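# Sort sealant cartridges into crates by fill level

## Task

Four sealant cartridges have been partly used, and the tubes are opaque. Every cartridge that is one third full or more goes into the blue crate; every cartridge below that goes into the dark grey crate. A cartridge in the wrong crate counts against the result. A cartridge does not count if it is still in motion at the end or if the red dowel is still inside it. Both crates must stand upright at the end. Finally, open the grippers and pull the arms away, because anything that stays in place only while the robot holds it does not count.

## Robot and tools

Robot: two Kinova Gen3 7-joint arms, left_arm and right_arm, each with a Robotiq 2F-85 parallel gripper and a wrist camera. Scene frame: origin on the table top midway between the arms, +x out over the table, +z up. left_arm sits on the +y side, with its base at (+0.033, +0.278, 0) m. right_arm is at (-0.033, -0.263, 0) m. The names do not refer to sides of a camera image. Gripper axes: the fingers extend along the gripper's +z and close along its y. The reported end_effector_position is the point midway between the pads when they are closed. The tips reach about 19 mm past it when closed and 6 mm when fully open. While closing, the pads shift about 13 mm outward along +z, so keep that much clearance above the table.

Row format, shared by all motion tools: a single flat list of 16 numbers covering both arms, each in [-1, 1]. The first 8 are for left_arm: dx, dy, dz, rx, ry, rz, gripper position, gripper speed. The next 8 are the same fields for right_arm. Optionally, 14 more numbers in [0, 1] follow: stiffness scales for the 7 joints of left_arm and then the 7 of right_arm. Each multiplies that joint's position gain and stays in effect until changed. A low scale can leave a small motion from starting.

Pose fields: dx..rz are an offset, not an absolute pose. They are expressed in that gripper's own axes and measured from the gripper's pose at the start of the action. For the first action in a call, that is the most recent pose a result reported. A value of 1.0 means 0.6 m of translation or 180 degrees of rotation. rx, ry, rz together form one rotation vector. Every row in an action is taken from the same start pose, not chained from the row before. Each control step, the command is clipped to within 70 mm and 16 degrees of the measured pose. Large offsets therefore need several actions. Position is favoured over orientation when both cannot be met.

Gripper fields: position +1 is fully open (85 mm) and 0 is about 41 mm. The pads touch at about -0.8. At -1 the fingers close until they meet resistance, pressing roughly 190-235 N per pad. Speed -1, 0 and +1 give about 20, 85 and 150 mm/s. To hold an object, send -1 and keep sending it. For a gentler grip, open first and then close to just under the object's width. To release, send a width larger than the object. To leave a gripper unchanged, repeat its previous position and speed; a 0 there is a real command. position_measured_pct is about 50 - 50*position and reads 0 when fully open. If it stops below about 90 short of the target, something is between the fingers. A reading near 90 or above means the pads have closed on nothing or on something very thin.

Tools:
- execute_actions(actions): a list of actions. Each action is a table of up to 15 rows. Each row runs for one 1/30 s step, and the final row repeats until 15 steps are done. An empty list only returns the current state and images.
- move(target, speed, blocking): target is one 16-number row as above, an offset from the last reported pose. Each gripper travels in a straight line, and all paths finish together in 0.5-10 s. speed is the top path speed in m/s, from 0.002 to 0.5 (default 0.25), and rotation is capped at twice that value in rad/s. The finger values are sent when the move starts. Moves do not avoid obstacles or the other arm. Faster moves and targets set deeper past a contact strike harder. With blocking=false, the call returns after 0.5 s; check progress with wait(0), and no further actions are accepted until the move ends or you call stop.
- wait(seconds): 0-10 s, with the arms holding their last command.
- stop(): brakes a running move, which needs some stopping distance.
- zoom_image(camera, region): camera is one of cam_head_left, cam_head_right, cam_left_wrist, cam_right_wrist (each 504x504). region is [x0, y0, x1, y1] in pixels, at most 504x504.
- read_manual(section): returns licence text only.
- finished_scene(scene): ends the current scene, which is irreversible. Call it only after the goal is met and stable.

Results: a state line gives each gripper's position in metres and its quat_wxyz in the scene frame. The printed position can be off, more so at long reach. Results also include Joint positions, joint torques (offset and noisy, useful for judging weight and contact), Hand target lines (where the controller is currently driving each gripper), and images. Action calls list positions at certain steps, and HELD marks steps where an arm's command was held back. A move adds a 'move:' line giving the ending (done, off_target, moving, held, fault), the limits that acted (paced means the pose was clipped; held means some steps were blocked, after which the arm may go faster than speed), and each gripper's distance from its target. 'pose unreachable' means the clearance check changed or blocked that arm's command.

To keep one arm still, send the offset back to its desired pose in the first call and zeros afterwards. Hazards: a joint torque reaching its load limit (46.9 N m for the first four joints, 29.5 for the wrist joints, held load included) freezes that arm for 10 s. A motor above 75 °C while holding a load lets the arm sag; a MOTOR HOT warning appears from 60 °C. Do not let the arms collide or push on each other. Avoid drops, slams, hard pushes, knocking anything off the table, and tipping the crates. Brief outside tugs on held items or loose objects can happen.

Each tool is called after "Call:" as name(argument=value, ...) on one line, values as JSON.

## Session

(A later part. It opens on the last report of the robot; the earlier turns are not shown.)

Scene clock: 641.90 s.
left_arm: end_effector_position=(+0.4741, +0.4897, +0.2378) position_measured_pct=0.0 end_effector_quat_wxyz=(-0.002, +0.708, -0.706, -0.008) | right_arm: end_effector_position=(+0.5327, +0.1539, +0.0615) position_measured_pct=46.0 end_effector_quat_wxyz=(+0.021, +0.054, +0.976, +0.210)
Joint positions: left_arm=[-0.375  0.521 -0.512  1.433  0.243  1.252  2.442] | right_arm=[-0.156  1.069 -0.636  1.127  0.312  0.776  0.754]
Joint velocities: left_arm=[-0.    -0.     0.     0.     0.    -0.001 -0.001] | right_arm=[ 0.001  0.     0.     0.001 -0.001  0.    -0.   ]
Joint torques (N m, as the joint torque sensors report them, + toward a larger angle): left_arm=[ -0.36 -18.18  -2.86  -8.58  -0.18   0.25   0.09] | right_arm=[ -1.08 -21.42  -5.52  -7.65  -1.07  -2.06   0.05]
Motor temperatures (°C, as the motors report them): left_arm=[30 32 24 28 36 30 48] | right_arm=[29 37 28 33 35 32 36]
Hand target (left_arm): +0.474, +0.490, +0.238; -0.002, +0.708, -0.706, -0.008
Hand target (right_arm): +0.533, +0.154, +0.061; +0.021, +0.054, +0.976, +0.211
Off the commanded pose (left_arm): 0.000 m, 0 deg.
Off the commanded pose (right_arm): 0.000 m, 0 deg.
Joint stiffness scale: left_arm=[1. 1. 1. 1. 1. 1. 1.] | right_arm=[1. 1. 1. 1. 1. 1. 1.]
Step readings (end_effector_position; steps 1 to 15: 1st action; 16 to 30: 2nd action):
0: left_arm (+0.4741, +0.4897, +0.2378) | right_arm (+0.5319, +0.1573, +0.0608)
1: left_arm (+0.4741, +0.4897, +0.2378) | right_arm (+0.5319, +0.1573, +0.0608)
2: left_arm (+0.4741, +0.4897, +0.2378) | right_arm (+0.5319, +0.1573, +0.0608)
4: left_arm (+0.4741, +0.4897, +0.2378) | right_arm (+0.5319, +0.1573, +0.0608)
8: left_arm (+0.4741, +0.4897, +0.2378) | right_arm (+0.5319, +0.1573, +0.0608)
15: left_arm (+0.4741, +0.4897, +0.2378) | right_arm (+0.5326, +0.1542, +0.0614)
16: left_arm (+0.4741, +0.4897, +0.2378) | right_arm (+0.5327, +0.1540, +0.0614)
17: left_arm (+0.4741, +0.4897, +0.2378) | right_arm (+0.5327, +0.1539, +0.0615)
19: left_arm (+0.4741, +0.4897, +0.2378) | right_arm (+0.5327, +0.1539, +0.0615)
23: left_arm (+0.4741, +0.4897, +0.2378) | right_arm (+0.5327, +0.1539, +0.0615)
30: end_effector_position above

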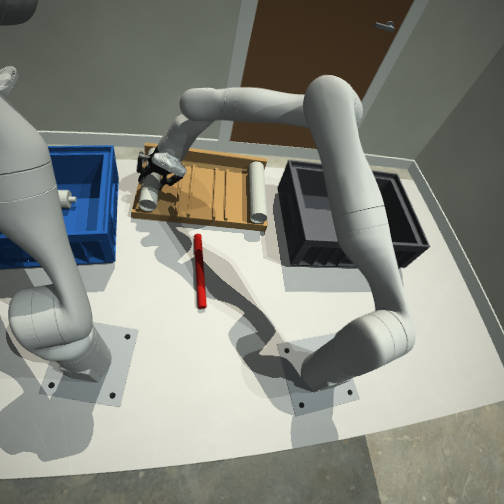

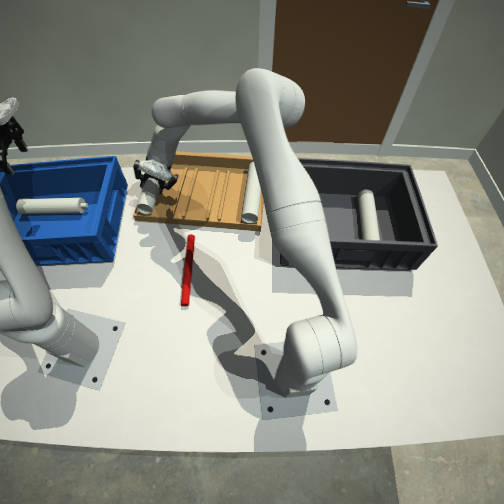

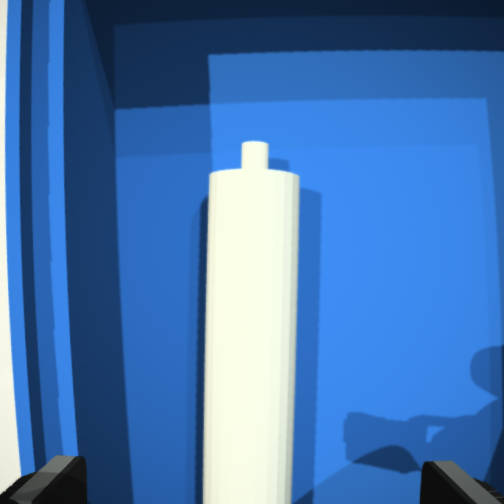

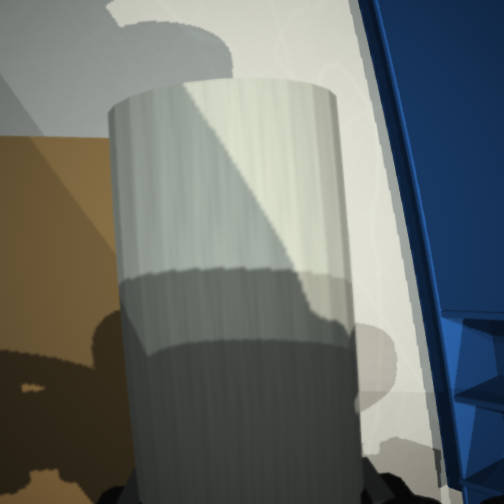

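Call:
move(target=[0.2, 0, 0, 0, 0, 0, 1, 0.5, 0, 0, -0.33, 0, 0, 0, -1, 0.5], speed=0.3)

Call:
move(target=[0.84, -0.065, 0.175, -0.113, 0.1018, -0.4586, 1, 0.5, 0.139, -0.691, -0.316, 0.1348, 0.0135, -0.0347, -1, 0.5], speed=0.4)

Scene clock: 703.03 s.
left_arm: end_effector_position=(+0.4749, +0.3679, +0.2351) position_measured_pct=0.0 end_effector_quat_wxyz=(+0.001, +0.707, -0.707, -0.006) | right_arm: end_effector_position=(+0.5215, +0.0726, +0.2381) position_measured_pct=46.0 end_effector_quat_wxyz=(+0.021, +0.056, +0.976, +0.208)
Joint positions: left_arm=[-0.116  0.44  -0.499  1.568  0.21   1.197  2.692] | right_arm=[ 0.02   0.79  -0.743  1.124  0.216  1.083  0.812]
Joint velocities: left_arm=[ 0.008 -0.002  0.003  0.     0.    -0.    -0.   ] | right_arm=[ 0.002  0.001 -0.003 -0.001 -0.001  0.001 -0.001]
Joint torques (N m, as the joint torque sensors report them, + toward a larger angle): left_arm=[  0.   -16.88  -2.54  -8.37  -0.16   0.1    0.24] | right_arm=[  0.65 -22.09  -4.44  -8.78  -0.94  -0.94   0.09]
Motor temperatures (°C, as the motors report them): left_arm=[30 33 24 28 36 30 48] | right_arm=[29 38 28 33 35 32 36]
Hand target (left_arm): +0.474, +0.370, +0.236; -0.002, +0.708, -0.706, -0.008
Hand target (right_arm): +0.521, +0.073, +0.242; +0.021, +0.054, +0.976, +0.210
Off the commanded pose (left_arm): 0.002 m, 0 deg.
Off the commanded pose (right_arm): 0.004 m, 0 deg.
Joint stiffness scale: left_arm=[1. 1. 1. 1. 1. 1. 1.] | right_arm=[1. 1. 1. 1. 1. 1. 1.]
move: off_target (right_arm)

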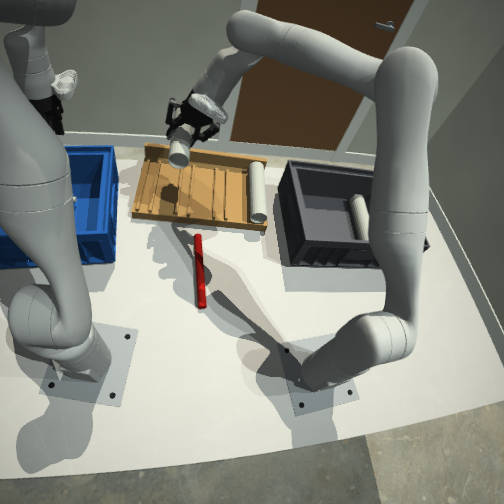

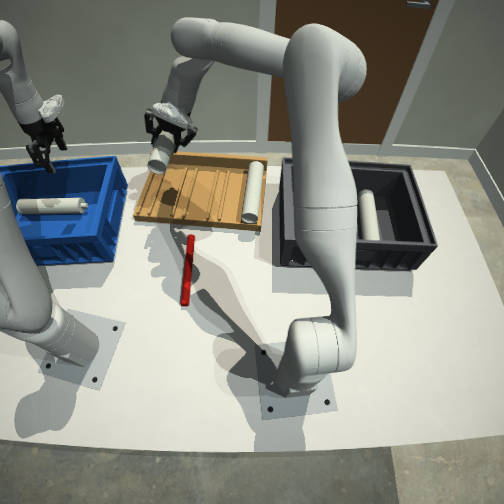

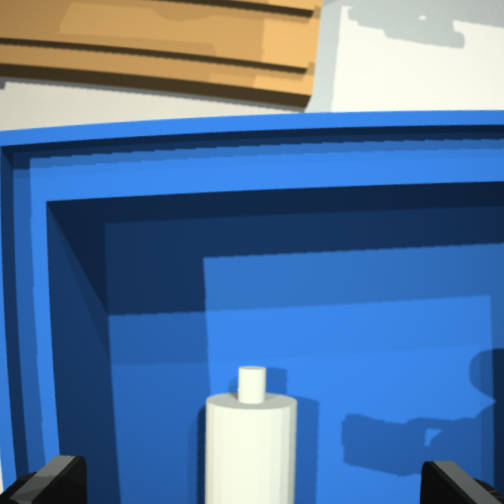

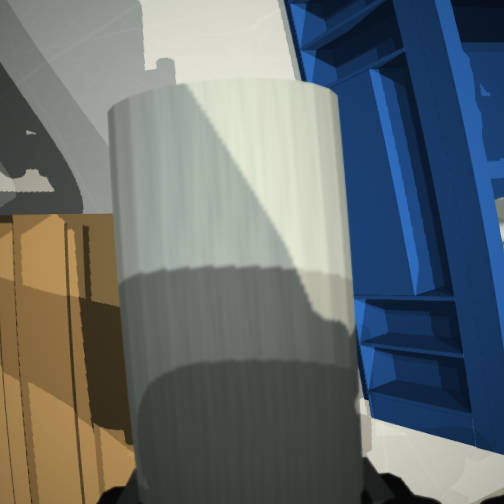

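Scene clock: 705.57 s.
left_arm: end_effector_position=(+0.5119, -0.1300, +0.1264) position_measured_pct=0.0 end_effector_quat_wxyz=(+0.210, +0.976, -0.052, -0.017) | right_arm: end_effector_position=(+0.3881, -0.3671, +0.2403) position_measured_pct=46.0 end_effector_quat_wxyz=(+0.001, +0.003, +1.000, +0.001)
Joint positions: left_arm=[ 0.455  0.826 -0.355  1.319  0.791  1.048  4.616] | right_arm=[ 0.727  0.413 -0.638  1.62   0.257  1.193  1.505]
Joint velocities: left_arm=[ 0.004  0.002 -0.    -0.001  0.    -0.    -0.   ] | right_arm=[ 0.005 -0.001 -0.     0.    -0.    -0.     0.001]
Joint torques (N m, as the joint torque sensors report them, + toward a larger angle): left_arm=[  0.02 -23.56  -1.8   -8.16   0.9    0.02   0.24] | right_arm=[  0.53 -14.89  -1.69  -7.93   0.16   0.06   0.03]
Motor temperatures (°C, as the motors report them): left_arm=[30 33 24 28 36 30 48] | right_arm=[29 38 28 33 35 32 36]
Hand target (left_arm): +0.512, -0.135, +0.126; +0.213, +0.976, -0.050, -0.017
Hand target (right_arm): +0.386, -0.371, +0.241; -0.000, +0.002, +1.000, -0.003
Off the commanded pose (left_arm): 0.005 m, 0 deg.
Off the commanded pose (right_arm): 0.005 m, 0 deg.
Joint stiffness scale: left_arm=[1. 1. 1. 1. 1. 1. 1.] | right_arm=[1. 1. 1. 1. 1. 1. 1.]
move: off_target (left_arm, right_arm)

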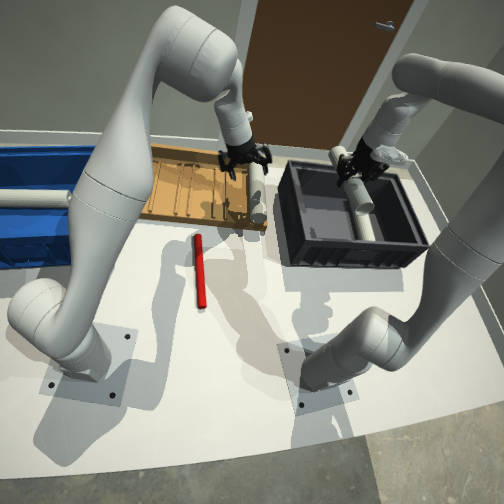

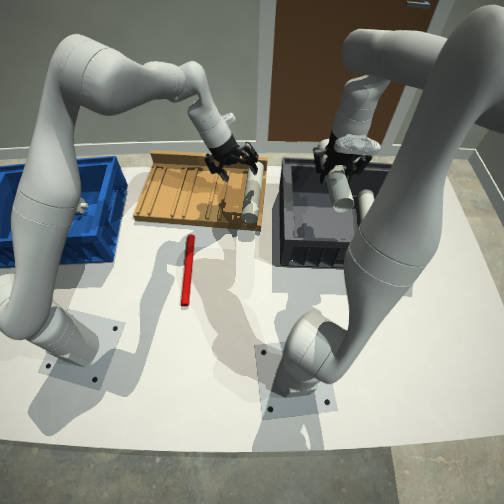

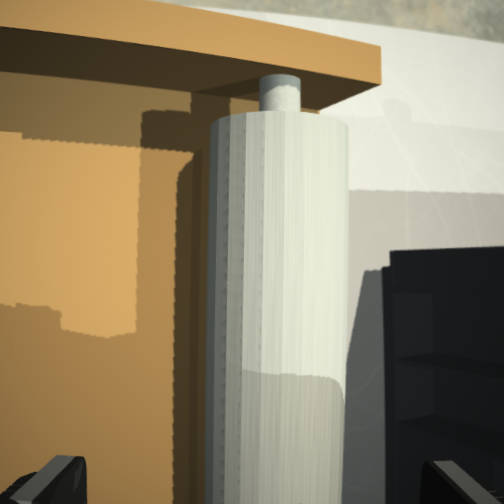

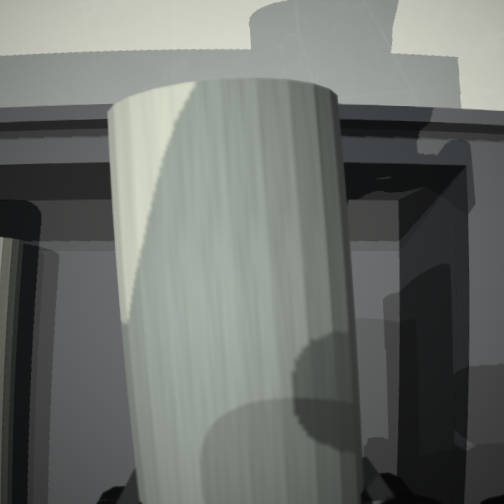

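Call:
move(target=[0, 0.008, 0.122, 0, 0, 0, 1, 0.5, 0, 0, 0.2, 0, 0, 0, -1, 0.5], speed=0.15)

Scene clock: 717.37 s.
left_arm: end_effector_position=(+0.5078, -0.1598, +0.0625) position_measured_pct=0.0 end_effector_quat_wxyz=(+0.207, +0.977, -0.051, -0.018) | right_arm: end_effector_position=(+0.3883, -0.3655, +0.1227) position_measured_pct=46.0 end_effector_quat_wxyz=(+0.001, +0.003, +1.000, +0.003)
Joint positions: left_arm=[ 0.476  0.935 -0.303  1.309  0.822  0.933  4.612] | right_arm=[ 0.674  0.571 -0.575  1.809  0.385  0.873  1.392]
Joint velocities: left_arm=[ 0.     0.002  0.001 -0.001  0.     0.    -0.   ] | right_arm=[-0.006  0.003  0.005  0.001  0.    -0.002 -0.001]
Joint torques (N m, as the joint torque sensors report them, + toward a larger angle): left_arm=[  0.07 -24.57  -1.51  -7.82   0.76   0.08   0.18] | right_arm=[  0.88 -16.7   -2.25  -6.92  -0.08   0.01   0.59]
Motor temperatures (°C, as the motors report them): left_arm=[30 33 24 28 36 30 48] | right_arm=[29 37 28 33 35 32 36]
Hand target (left_arm): +0.507, -0.164, +0.062; +0.210, +0.976, -0.052, -0.017
Hand target (right_arm): +0.388, -0.367, +0.120; +0.001, +0.003, +1.000, +0.001
Off the commanded pose (left_arm): 0.005 m, 0 deg.
Off the commanded pose (right_arm): 0.003 m, 0 deg.
Joint stiffness scale: left_arm=[1. 1. 1. 1. 1. 1. 1.] | right_arm=[1. 1. 1. 1. 1. 1. 1.]
move: off_target (left_arm)

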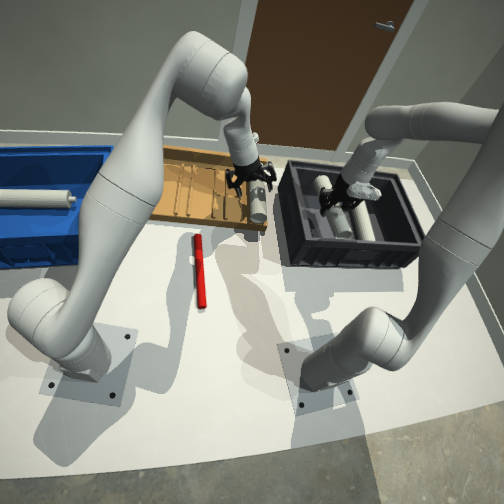

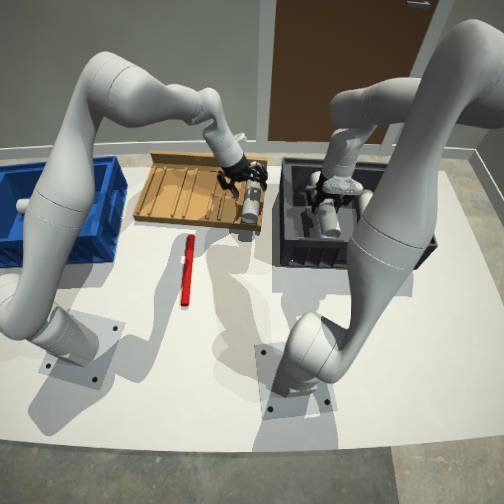

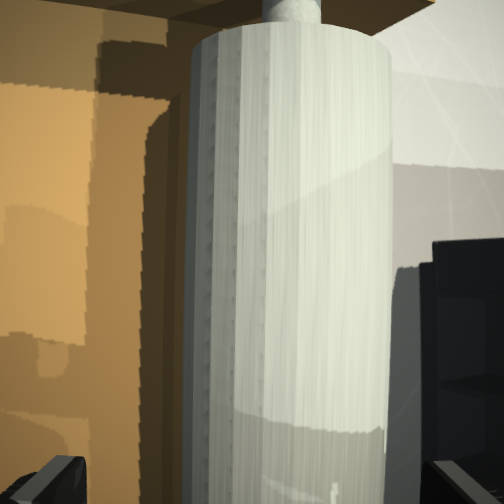

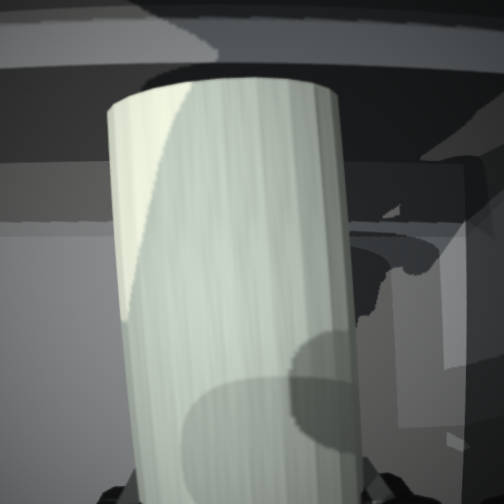

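Call:
move(target=[0, 0.012, 0.003, 0, 0, 0, 1, 0.5, 0, 0, 0.112, 0, 0, 0, -1, 0.5], speed=0.12)

Call:
execute_actions(actions=[[[0,0,0,0,0,0,-1,0.5,0,0,0,0,0,0,0.7,0.5]],[[0,0,0,0,0,0,-1,0.5,0,0,0,0,0,0,0.7,0.5]]])

Scene clock: 725.20 s.
left_arm: end_effector_position=(+0.5082, -0.1670, +0.0654) position_measured_pct=0.0 end_effector_quat_wxyz=(+0.209, +0.976, -0.051, -0.015) | right_arm: end_effector_position=(+0.3891, -0.3645, +0.0579) position_measured_pct=46.0 end_effector_quat_wxyz=(+0.002, +0.003, +1.000, +0.005)
Joint positions: left_arm=[ 0.484  0.936 -0.303  1.297  0.822  0.933  4.625] | right_arm=[ 0.621  0.683 -0.503  1.87   0.473  0.706  1.317]
Joint velocities: left_arm=[ 0.001  0.     0.001 -0.     0.     0.002 -0.   ] | right_arm=[-0.008  0.004  0.006  0.001 -0.001 -0.003  0.   ]
Joint torques (N m, as the joint torque sensors report them, + toward a larger angle): left_arm=[ -0.41 -24.69  -1.3   -7.7    0.88  -0.03  -0.02] | right_arm=[  0.56 -17.95  -2.33  -5.45   0.32   0.18  -0.01]
Motor temperatures (°C, as the motors report them): left_arm=[30 33 24 28 36 30 48] | right_arm=[29 37 28 33 35 32 36]
Hand target (left_arm): +0.507, -0.167, +0.064; +0.207, +0.977, -0.051, -0.018
Hand target (right_arm): +0.388, -0.365, +0.055; +0.001, +0.003, +1.000, +0.003
Off the commanded pose (left_arm): 0.002 m, 0 deg.
Off the commanded pose (right_arm): 0.003 m, 0 deg.
Joint stiffness scale: left_arm=[1. 1. 1. 1. 1. 1. 1.] | right_arm=[1. 1. 1. 1. 1. 1. 1.]
move: done

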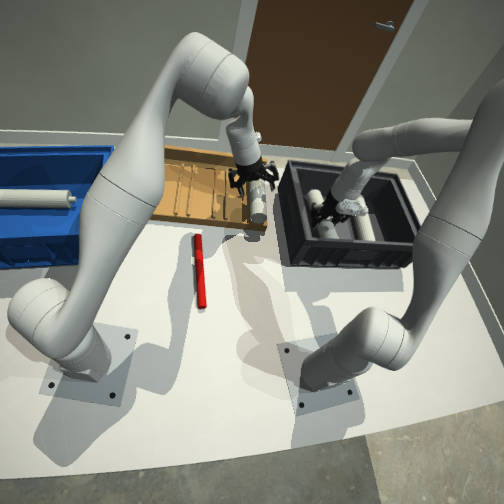

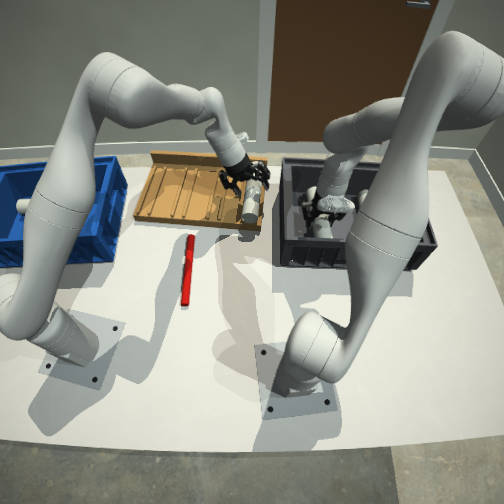

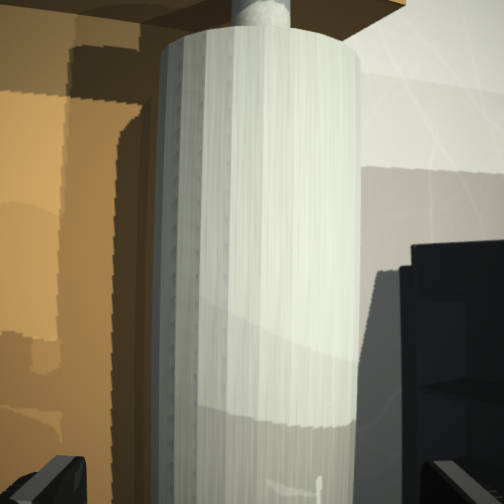

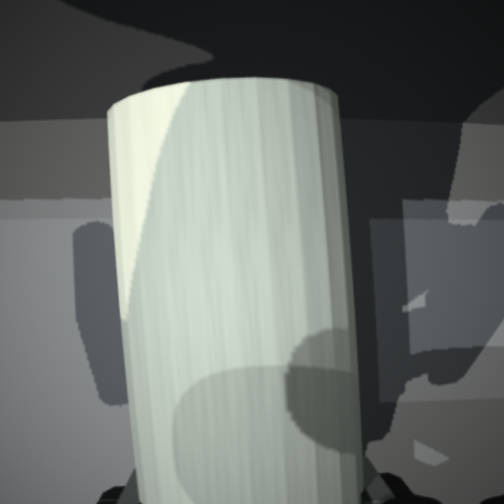

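Scene clock: 726.20 s.
left_arm: end_effector_position=(+0.5103, -0.1649, +0.0680) position_measured_pct=46.8 end_effector_quat_wxyz=(+0.209, +0.977, -0.050, -0.014) | right_arm: end_effector_position=(+0.3891, -0.3645, +0.0579) position_measured_pct=15.1 end_effector_quat_wxyz=(+0.002, +0.003, +1.000, +0.005)
Joint positions: left_arm=[ 0.481  0.931 -0.304  1.298  0.82   0.934  4.625] | right_arm=[ 0.621  0.683 -0.503  1.87   0.473  0.706  1.317]
Joint velocities: left_arm=[ 0.     0.    -0.     0.    -0.     0.001 -0.   ] | right_arm=[-0.001  0.001 -0.     0.001  0.    -0.001  0.   ]
Joint torques (N m, as the joint torque sensors report them, + toward a larger angle): left_arm=[  2.1  -23.53   0.66  -9.82   2.17  -0.95   0.08] | right_arm=[  0.73 -16.15  -2.12  -5.16   0.03   0.22   0.06]
Motor temperatures (°C, as the motors report them): left_arm=[30 33 24 28 36 30 48] | right_arm=[29 37 28 33 35 32 36]
Hand target (left_arm): +0.510, -0.165, +0.068; +0.209, +0.977, -0.050, -0.014
Hand target (right_arm): +0.389, -0.365, +0.058; +0.002, +0.003, +1.000, +0.005
Off the commanded pose (left_arm): 0.000 m, 0 deg.
Off the commanded pose (right_arm): 0.000 m, 0 deg.
Joint stiffness scale: left_arm=[1. 1. 1. 1. 1. 1. 1.] | right_arm=[1. 1. 1. 1. 1. 1. 1.]
Step readings (end_effector_position; steps 1 to 15: 1st action; 16 to 30: 2nd action):
0: left_arm (+0.5082, -0.1670, +0.0654) | right_arm (+0.3891, -0.3645, +0.0579)
1: left_arm (+0.5082, -0.1670, +0.0654) | right_arm (+0.3891, -0.3645, +0.0579)
2: left_arm (+0.5082, -0.1670, +0.0654) | right_arm (+0.3891, -0.3645, +0.0579)
4: left_arm (+0.5082, -0.1670, +0.0654) | right_arm (+0.3891, -0.3645, +0.0579)
8: left_arm (+0.5082, -0.1670, +0.0654) | right_arm (+0.3891, -0.3645, +0.0579)
15: left_arm (+0.5102, -0.1650, +0.0677) | right_arm (+0.3891, -0.3645, +0.0579)
16: left_arm (+0.5102, -0.1649, +0.0678) | right_arm (+0.3891, -0.3645, +0.0579)
17: left_arm (+0.5103, -0.1649, +0.0679) | right_arm (+0.3891, -0.3645, +0.0579)
19: left_arm (+0.5103, -0.1649, +0.0680) | right_arm (+0.3891, -0.3645, +0.0579)
23: left_arm (+0.5103, -0.1649, +0.0680) | right_arm (+0.3891, -0.3645, +0.0579)
30: end_effector_position above

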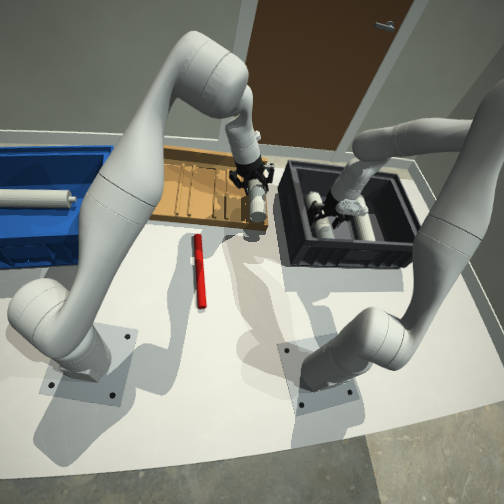

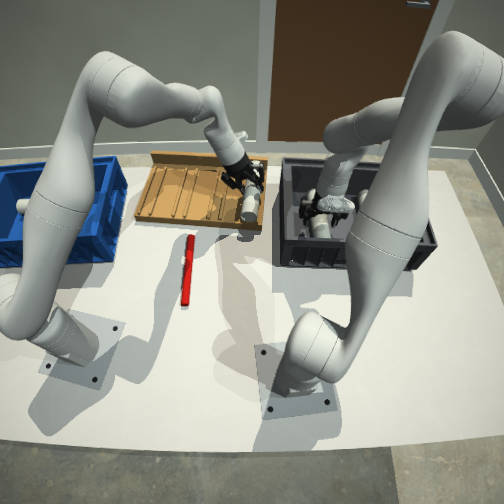

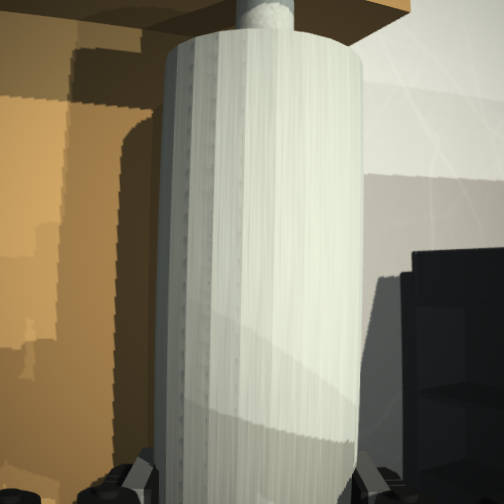

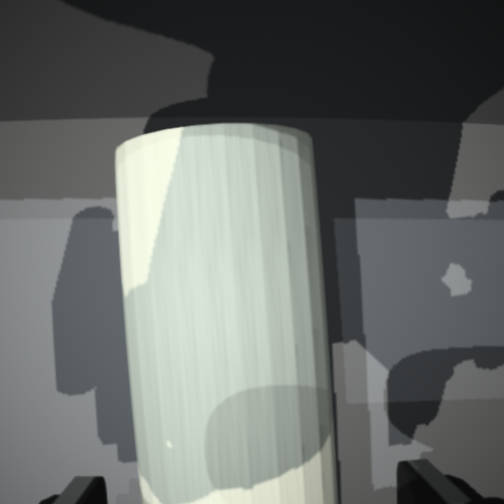

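Call:
move(target=[0, 0, -0.33, 0, 0, 0, -1, 0.5, 0, 0, -0.4, 0, 0, 0, 1, 0.5], speed=0.3)

Call:
move(target=[-0.338, -0.838, -0.384, 0.113, -0.1018, 0.4586, -1, 0.5, 0.3, -0.13, -0.05, 0, 0, 0, 1, 0.5], speed=0.4)

Scene clock: 740.03 s.
left_arm: end_effector_position=(+0.5175, -0.0887, +0.2461) position_measured_pct=46.8 end_effector_quat_wxyz=(+0.212, +0.976, -0.053, -0.016) | right_arm: end_effector_position=(+0.3891, -0.3688, +0.2956) position_measured_pct=0.0 end_effector_quat_wxyz=(+0.002, +0.005, +1.000, +0.002)
Joint positions: left_arm=[ 0.411  0.673 -0.412  1.212  0.706  1.296  4.7  ] | right_arm=[ 0.725  0.367 -0.631  1.493  0.215  1.349  1.546]
Joint velocities: left_arm=[ 0.    -0.    -0.004 -0.001 -0.     0.003 -0.   ] | right_arm=[ 0.001 -0.001  0.    -0.002  0.     0.001  0.001]
Joint torques (N m, as the joint torque sensors report them, + toward a larger angle): left_arm=[  0.   -24.18  -1.97  -9.96   1.22  -0.31   0.23] | right_arm=[  0.39 -13.86  -1.17  -8.36  -0.07  -0.11   0.35]
Motor temperatures (°C, as the motors report them): left_arm=[30 33 24 28 36 30 48] | right_arm=[29 37 28 33 35 32 36]
Hand target (left_arm): +0.519, -0.085, +0.249; +0.209, +0.976, -0.050, -0.014
Hand target (right_arm): +0.389, -0.367, +0.298; +0.002, +0.003, +1.000, +0.005
Off the commanded pose (left_arm): 0.006 m, 1 deg.
Off the commanded pose (right_arm): 0.003 m, 0 deg.
Joint stiffness scale: left_arm=[1. 1. 1. 1. 1. 1. 1.] | right_arm=[1. 1. 1. 1. 1. 1. 1.]
move: off_target (left_arm)

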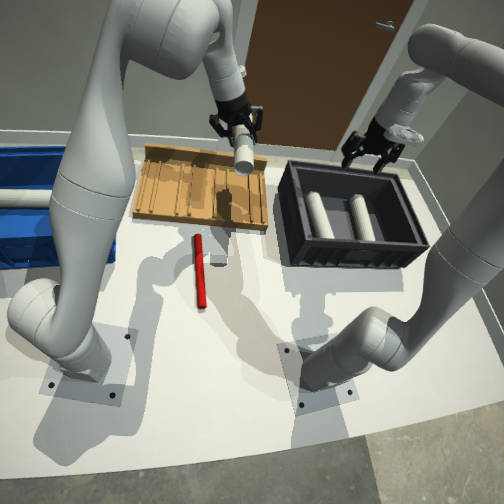

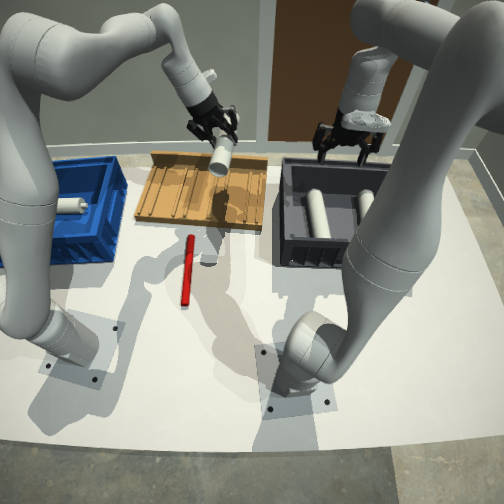

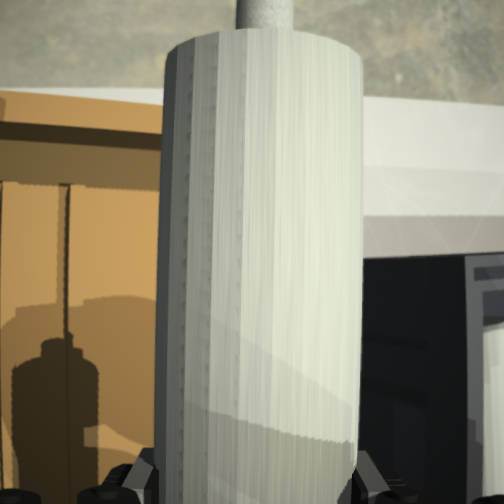

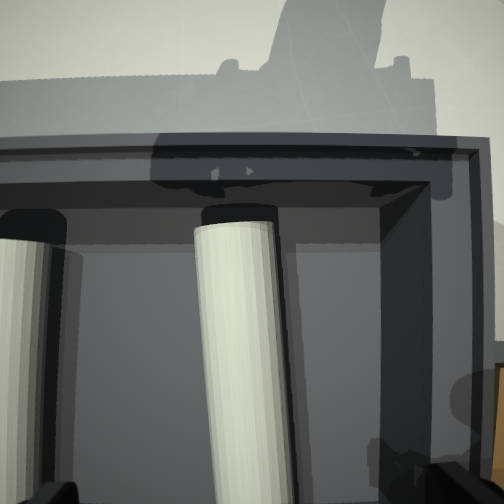

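Scene clock: 742.73 s.
left_arm: end_effector_position=(+0.3749, +0.4826, +0.2492) position_measured_pct=46.8 end_effector_quat_wxyz=(-0.001, +0.706, -0.708, -0.008) | right_arm: end_effector_position=(+0.2105, -0.4479, +0.3252) position_measured_pct=0.0 end_effector_quat_wxyz=(+0.002, +0.004, +1.000, -0.003)
Joint positions: left_arm=[-0.312  0.323 -0.638  1.711  0.19   1.175  2.343] | right_arm=[ 1.121  0.003 -0.461  1.789  0.004  1.343  2.129]
Joint velocities: left_arm=[-0.009 -0.    -0.002  0.    -0.    -0.001 -0.001] | right_arm=[ 0.002 -0.001 -0.001  0.001 -0.    -0.001  0.   ]
Joint torques (N m, as the joint torque sensors report them, + toward a larger angle): left_arm=[ -0.5  -14.93  -2.27  -9.26  -0.18   0.11   0.13] | right_arm=[ 0.22 -8.07  0.48 -9.18 -0.07  0.12 -0.03]
Motor temperatures (°C, as the motors report them): left_arm=[30 33 24 28 36 30 48] | right_arm=[29 37 28 33 35 32 36]
Hand target (left_arm): +0.378, +0.483, +0.249; -0.001, +0.705, -0.709, -0.005
Hand target (right_arm): +0.208, -0.446, +0.325; +0.002, +0.005, +1.000, +0.001
Off the commanded pose (left_arm): 0.002 m, 0 deg.
Off the commanded pose (right_arm): 0.004 m, 1 deg.
Joint stiffness scale: left_arm=[1. 1. 1. 1. 1. 1. 1.] | right_arm=[1. 1. 1. 1. 1. 1. 1.]
move: off_target (right_arm)

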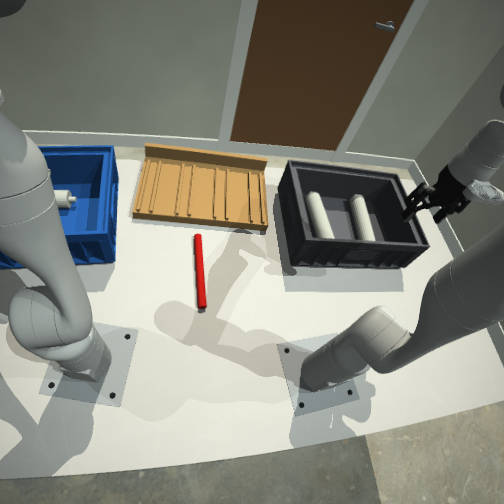

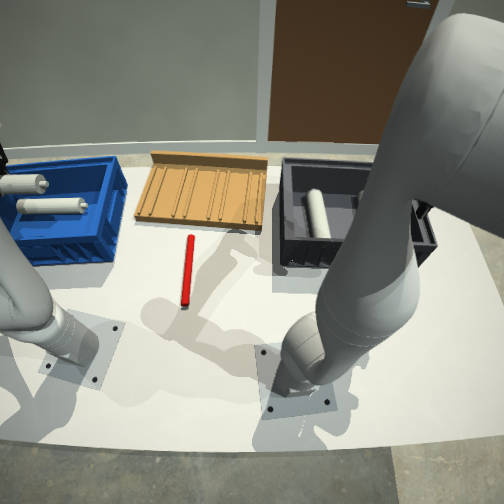

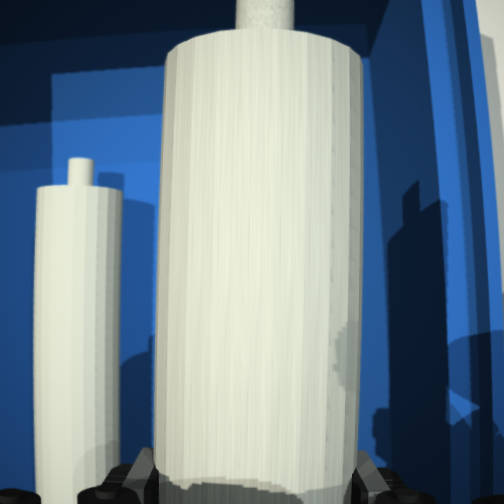

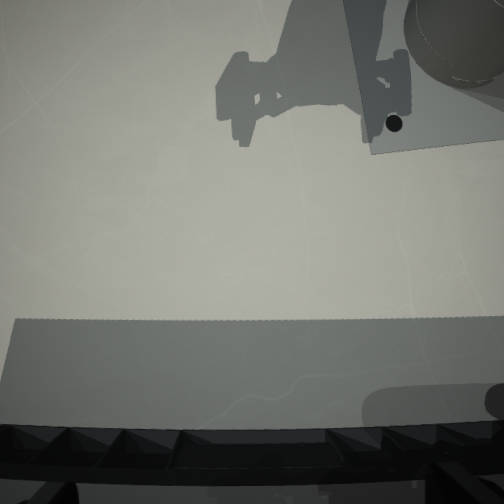

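Call:
move(target=[0, -0.013, 0.31, 0, 0, 0, -1, 0.5, 0, 0, 0, 0, 0, 0, 1, 0.5], speed=0.2)

Call:
execute_actions(actions=[[[0,0,0,0,0,0,0.6,0.5,0,0,0,0,0,0,1,0.5]]])

Call:
move(target=[0, 0, -0.4, 0, 0, 0, 0.6, 0.5, 0, 0, 0, 0, 0, 0, 1, 0.5], speed=0.3)

Scene clock: 752.47 s.
left_arm: end_effector_position=(+0.3808, +0.4869, +0.0660) position_measured_pct=46.8 end_effector_quat_wxyz=(-0.002, +0.706, -0.708, -0.010) | right_arm: end_effector_position=(+0.2104, -0.4480, +0.3253) position_measured_pct=0.0 end_effector_quat_wxyz=(+0.002, +0.004, +1.000, -0.003)
Joint positions: left_arm=[-0.436  0.625 -0.507  1.959  0.443  0.667  2.127] | right_arm=[ 1.122  0.003 -0.461  1.789  0.004  1.343  2.129]
Joint velocities: left_arm=[-0.009  0.005  0.004 -0.    -0.    -0.002  0.   ] | right_arm=[ 0.    -0.001 -0.     0.002 -0.001  0.    -0.001]
Joint torques (N m, as the joint torque sensors report them, + toward a larger angle): left_arm=[ -0.61 -17.53  -2.88  -5.62  -0.19   0.08   0.13] | right_arm=[ 0.11 -8.44 -0.18 -8.7   0.04  0.25  0.32]
Motor temperatures (°C, as the motors report them): left_arm=[30 33 24 28 36 30 48] | right_arm=[29 37 28 33 35 32 36]
Hand target (left_arm): +0.381, +0.485, +0.064; -0.001, +0.706, -0.708, -0.008
Hand target (right_arm): +0.210, -0.448, +0.325; +0.002, +0.004, +1.000, -0.003
Off the commanded pose (left_arm): 0.004 m, 0 deg.
Off the commanded pose (right_arm): 0.000 m, 0 deg.
Joint stiffness scale: left_arm=[1. 1. 1. 1. 1. 1. 1.] | right_arm=[1. 1. 1. 1. 1. 1. 1.]
move: off_target (left_arm)

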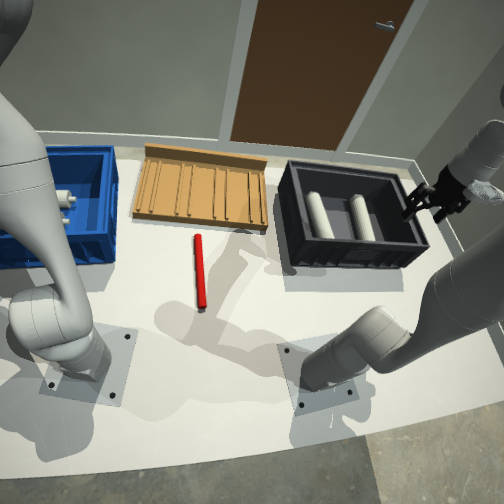

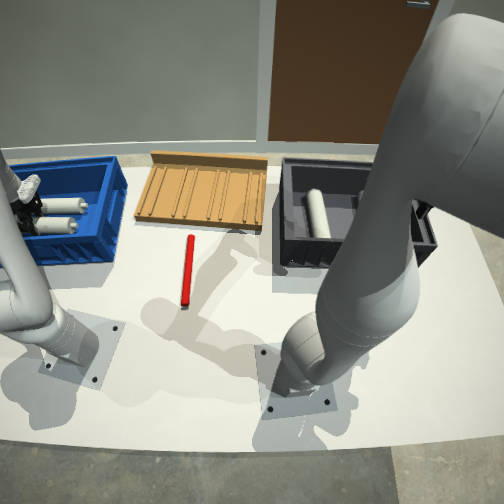

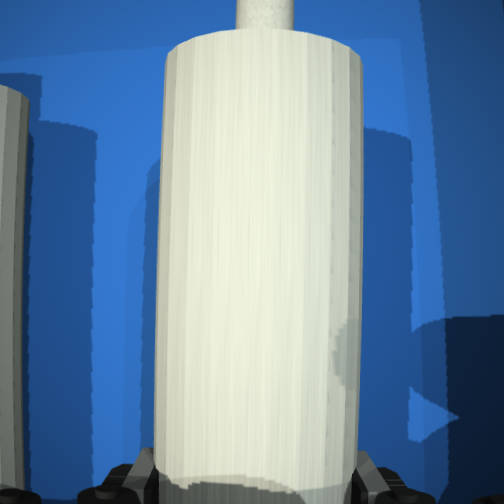

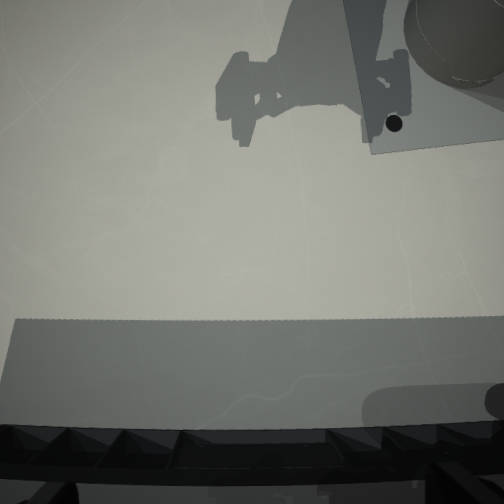

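Scene clock: 752.97 s.
left_arm: end_effector_position=(+0.3808, +0.4869, +0.0660) position_measured_pct=20.2 end_effector_quat_wxyz=(-0.002, +0.706, -0.708, -0.010) | right_arm: end_effector_position=(+0.2104, -0.4480, +0.3253) position_measured_pct=0.0 end_effector_quat_wxyz=(+0.002, +0.004, +1.000, -0.003)
Joint positions: left_arm=[-0.436  0.625 -0.507  1.959  0.443  0.667  2.127] | right_arm=[ 1.122  0.003 -0.461  1.789  0.004  1.343  2.129]
Joint velocities: left_arm=[-0.001  0.     0.001  0.    -0.     0.001  0.   ] | right_arm=[ 0.     0.    -0.    -0.     0.001  0.001  0.003]
Joint torques (N m, as the joint torque sensors report them, + toward a larger angle): left_arm=[ -0.12 -16.72  -2.65  -5.11  -0.17   0.04   0.1 ] | right_arm=[ 0.78 -8.02  0.26 -8.59  0.17  0.26  0.4 ]
Motor temperatures (°C, as the motors report them): left_arm=[30 33 24 28 36 30 48] | right_arm=[29 37 28 33 35 32 36]
Hand target (left_arm): +0.381, +0.487, +0.066; -0.002, +0.706, -0.708, -0.010
Hand target (right_arm): +0.210, -0.448, +0.325; +0.002, +0.004, +1.000, -0.003
Off the commanded pose (left_arm): 0.000 m, 0 deg.
Off the commanded pose (right_arm): 0.000 m, 0 deg.
Joint stiffness scale: left_arm=[1. 1. 1. 1. 1. 1. 1.] | right_arm=[1. 1. 1. 1. 1. 1. 1.]
Step readings (end_effector_position):
0: left_arm (+0.3808, +0.4869, +0.0660) | right_arm (+0.2104, -0.4480, +0.3253)
1: left_arm (+0.3808, +0.4869, +0.0660) | right_arm (+0.2104, -0.4480, +0.3253)
2: left_arm (+0.3808, +0.4869, +0.0660) | right_arm (+0.2104, -0.4480, +0.3253)
4: left_arm (+0.3808, +0.4869, +0.0660) | right_arm (+0.2104, -0.4480, +0.3253)
8: left_arm (+0.3808, +0.4869, +0.0660) | right_arm (+0.2104, -0.4480, +0.3253)
15: end_effector_position above

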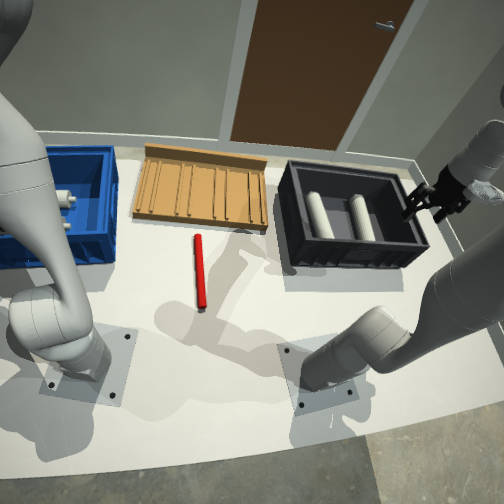

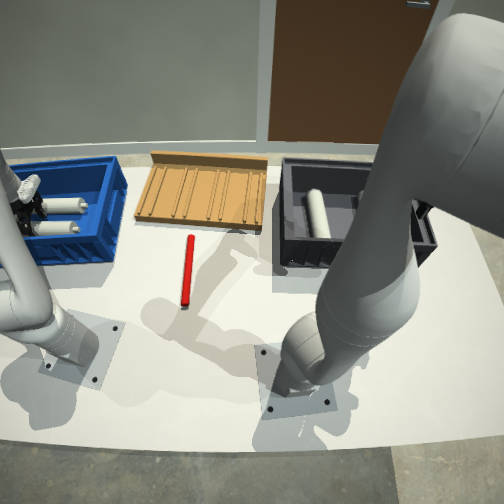

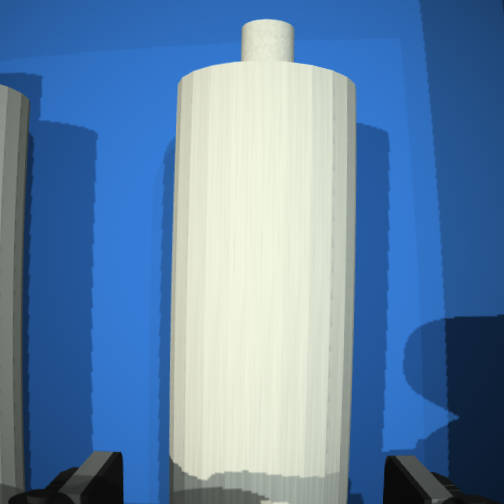

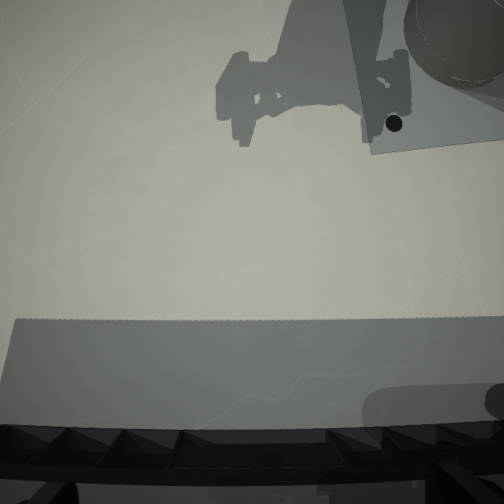

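Scene clock: 754.33 s.
left_arm: end_effector_position=(+0.3854, +0.4807, +0.3029) position_measured_pct=19.8 end_effector_quat_wxyz=(-0.000, +0.704, -0.710, -0.006) | right_arm: end_effector_position=(+0.2104, -0.4480, +0.3253) position_measured_pct=0.0 end_effector_quat_wxyz=(+0.002, +0.004, +1.000, -0.003)
Joint positions: left_arm=[-0.306  0.294 -0.631  1.563  0.165  1.342  2.383] | right_arm=[ 1.122  0.003 -0.461  1.789  0.004  1.343  2.129]
Joint velocities: left_arm=[ 0.001 -0.004  0.    -0.002 -0.     0.001 -0.   ] | right_arm=[0.001 0.    0.    0.001 0.    0.001 0.001]
Joint torques (N m, as the joint torque sensors report them, + toward a larger angle): left_arm=[ -0.4  -14.06  -2.01  -8.68  -0.16   0.01   0.24] | right_arm=[-0.17 -8.4   0.81 -8.71  0.32  0.34  0.11]
Motor temperatures (°C, as the motors report them): left_arm=[30 33 24 28 36 30 48] | right_arm=[29 37 28 33 35 32 36]
Hand target (left_arm): +0.384, +0.482, +0.306; -0.002, +0.705, -0.709, -0.009
Hand target (right_arm): +0.210, -0.448, +0.325; +0.002, +0.004, +1.000, -0.003
Off the commanded pose (left_arm): 0.004 m, 1 deg.
Off the commanded pose (right_arm): 0.000 m, 0 deg.
Joint stiffness scale: left_arm=[1. 1. 1. 1. 1. 1. 1.] | right_arm=[1. 1. 1. 1. 1. 1. 1.]
move: off_target (left_arm)

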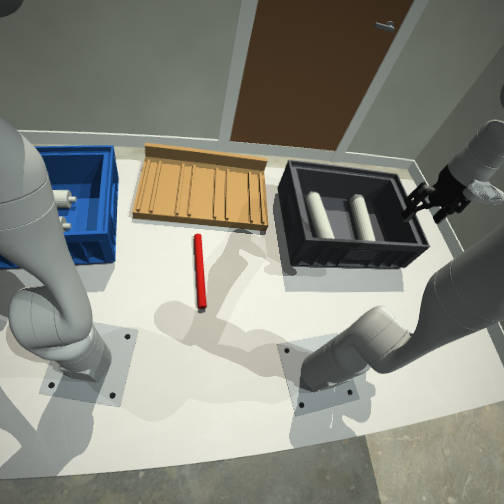

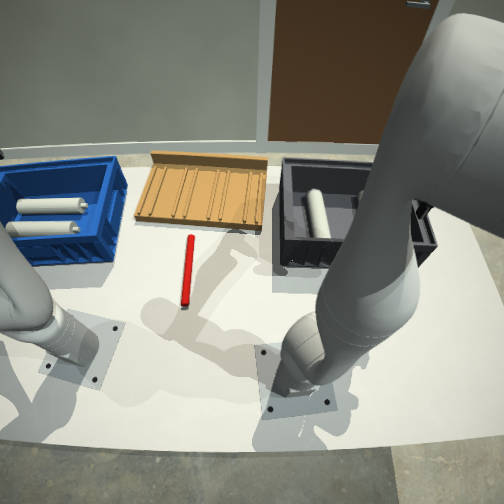

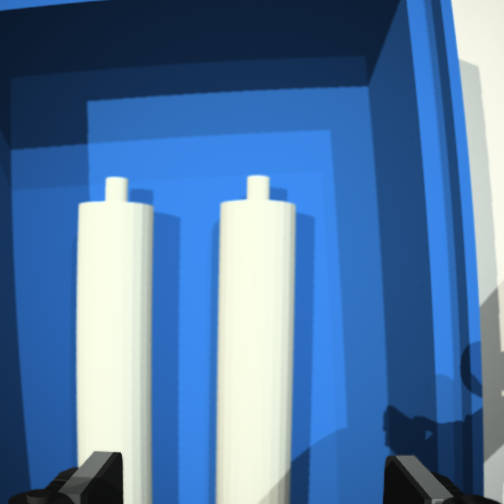

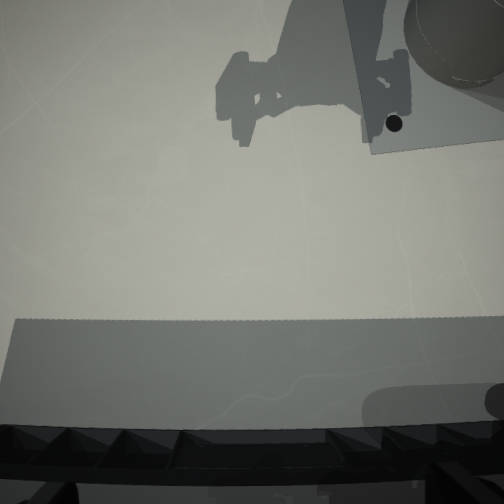

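Call:
finished_scene(scene=1)

The scene is finished: the task was done.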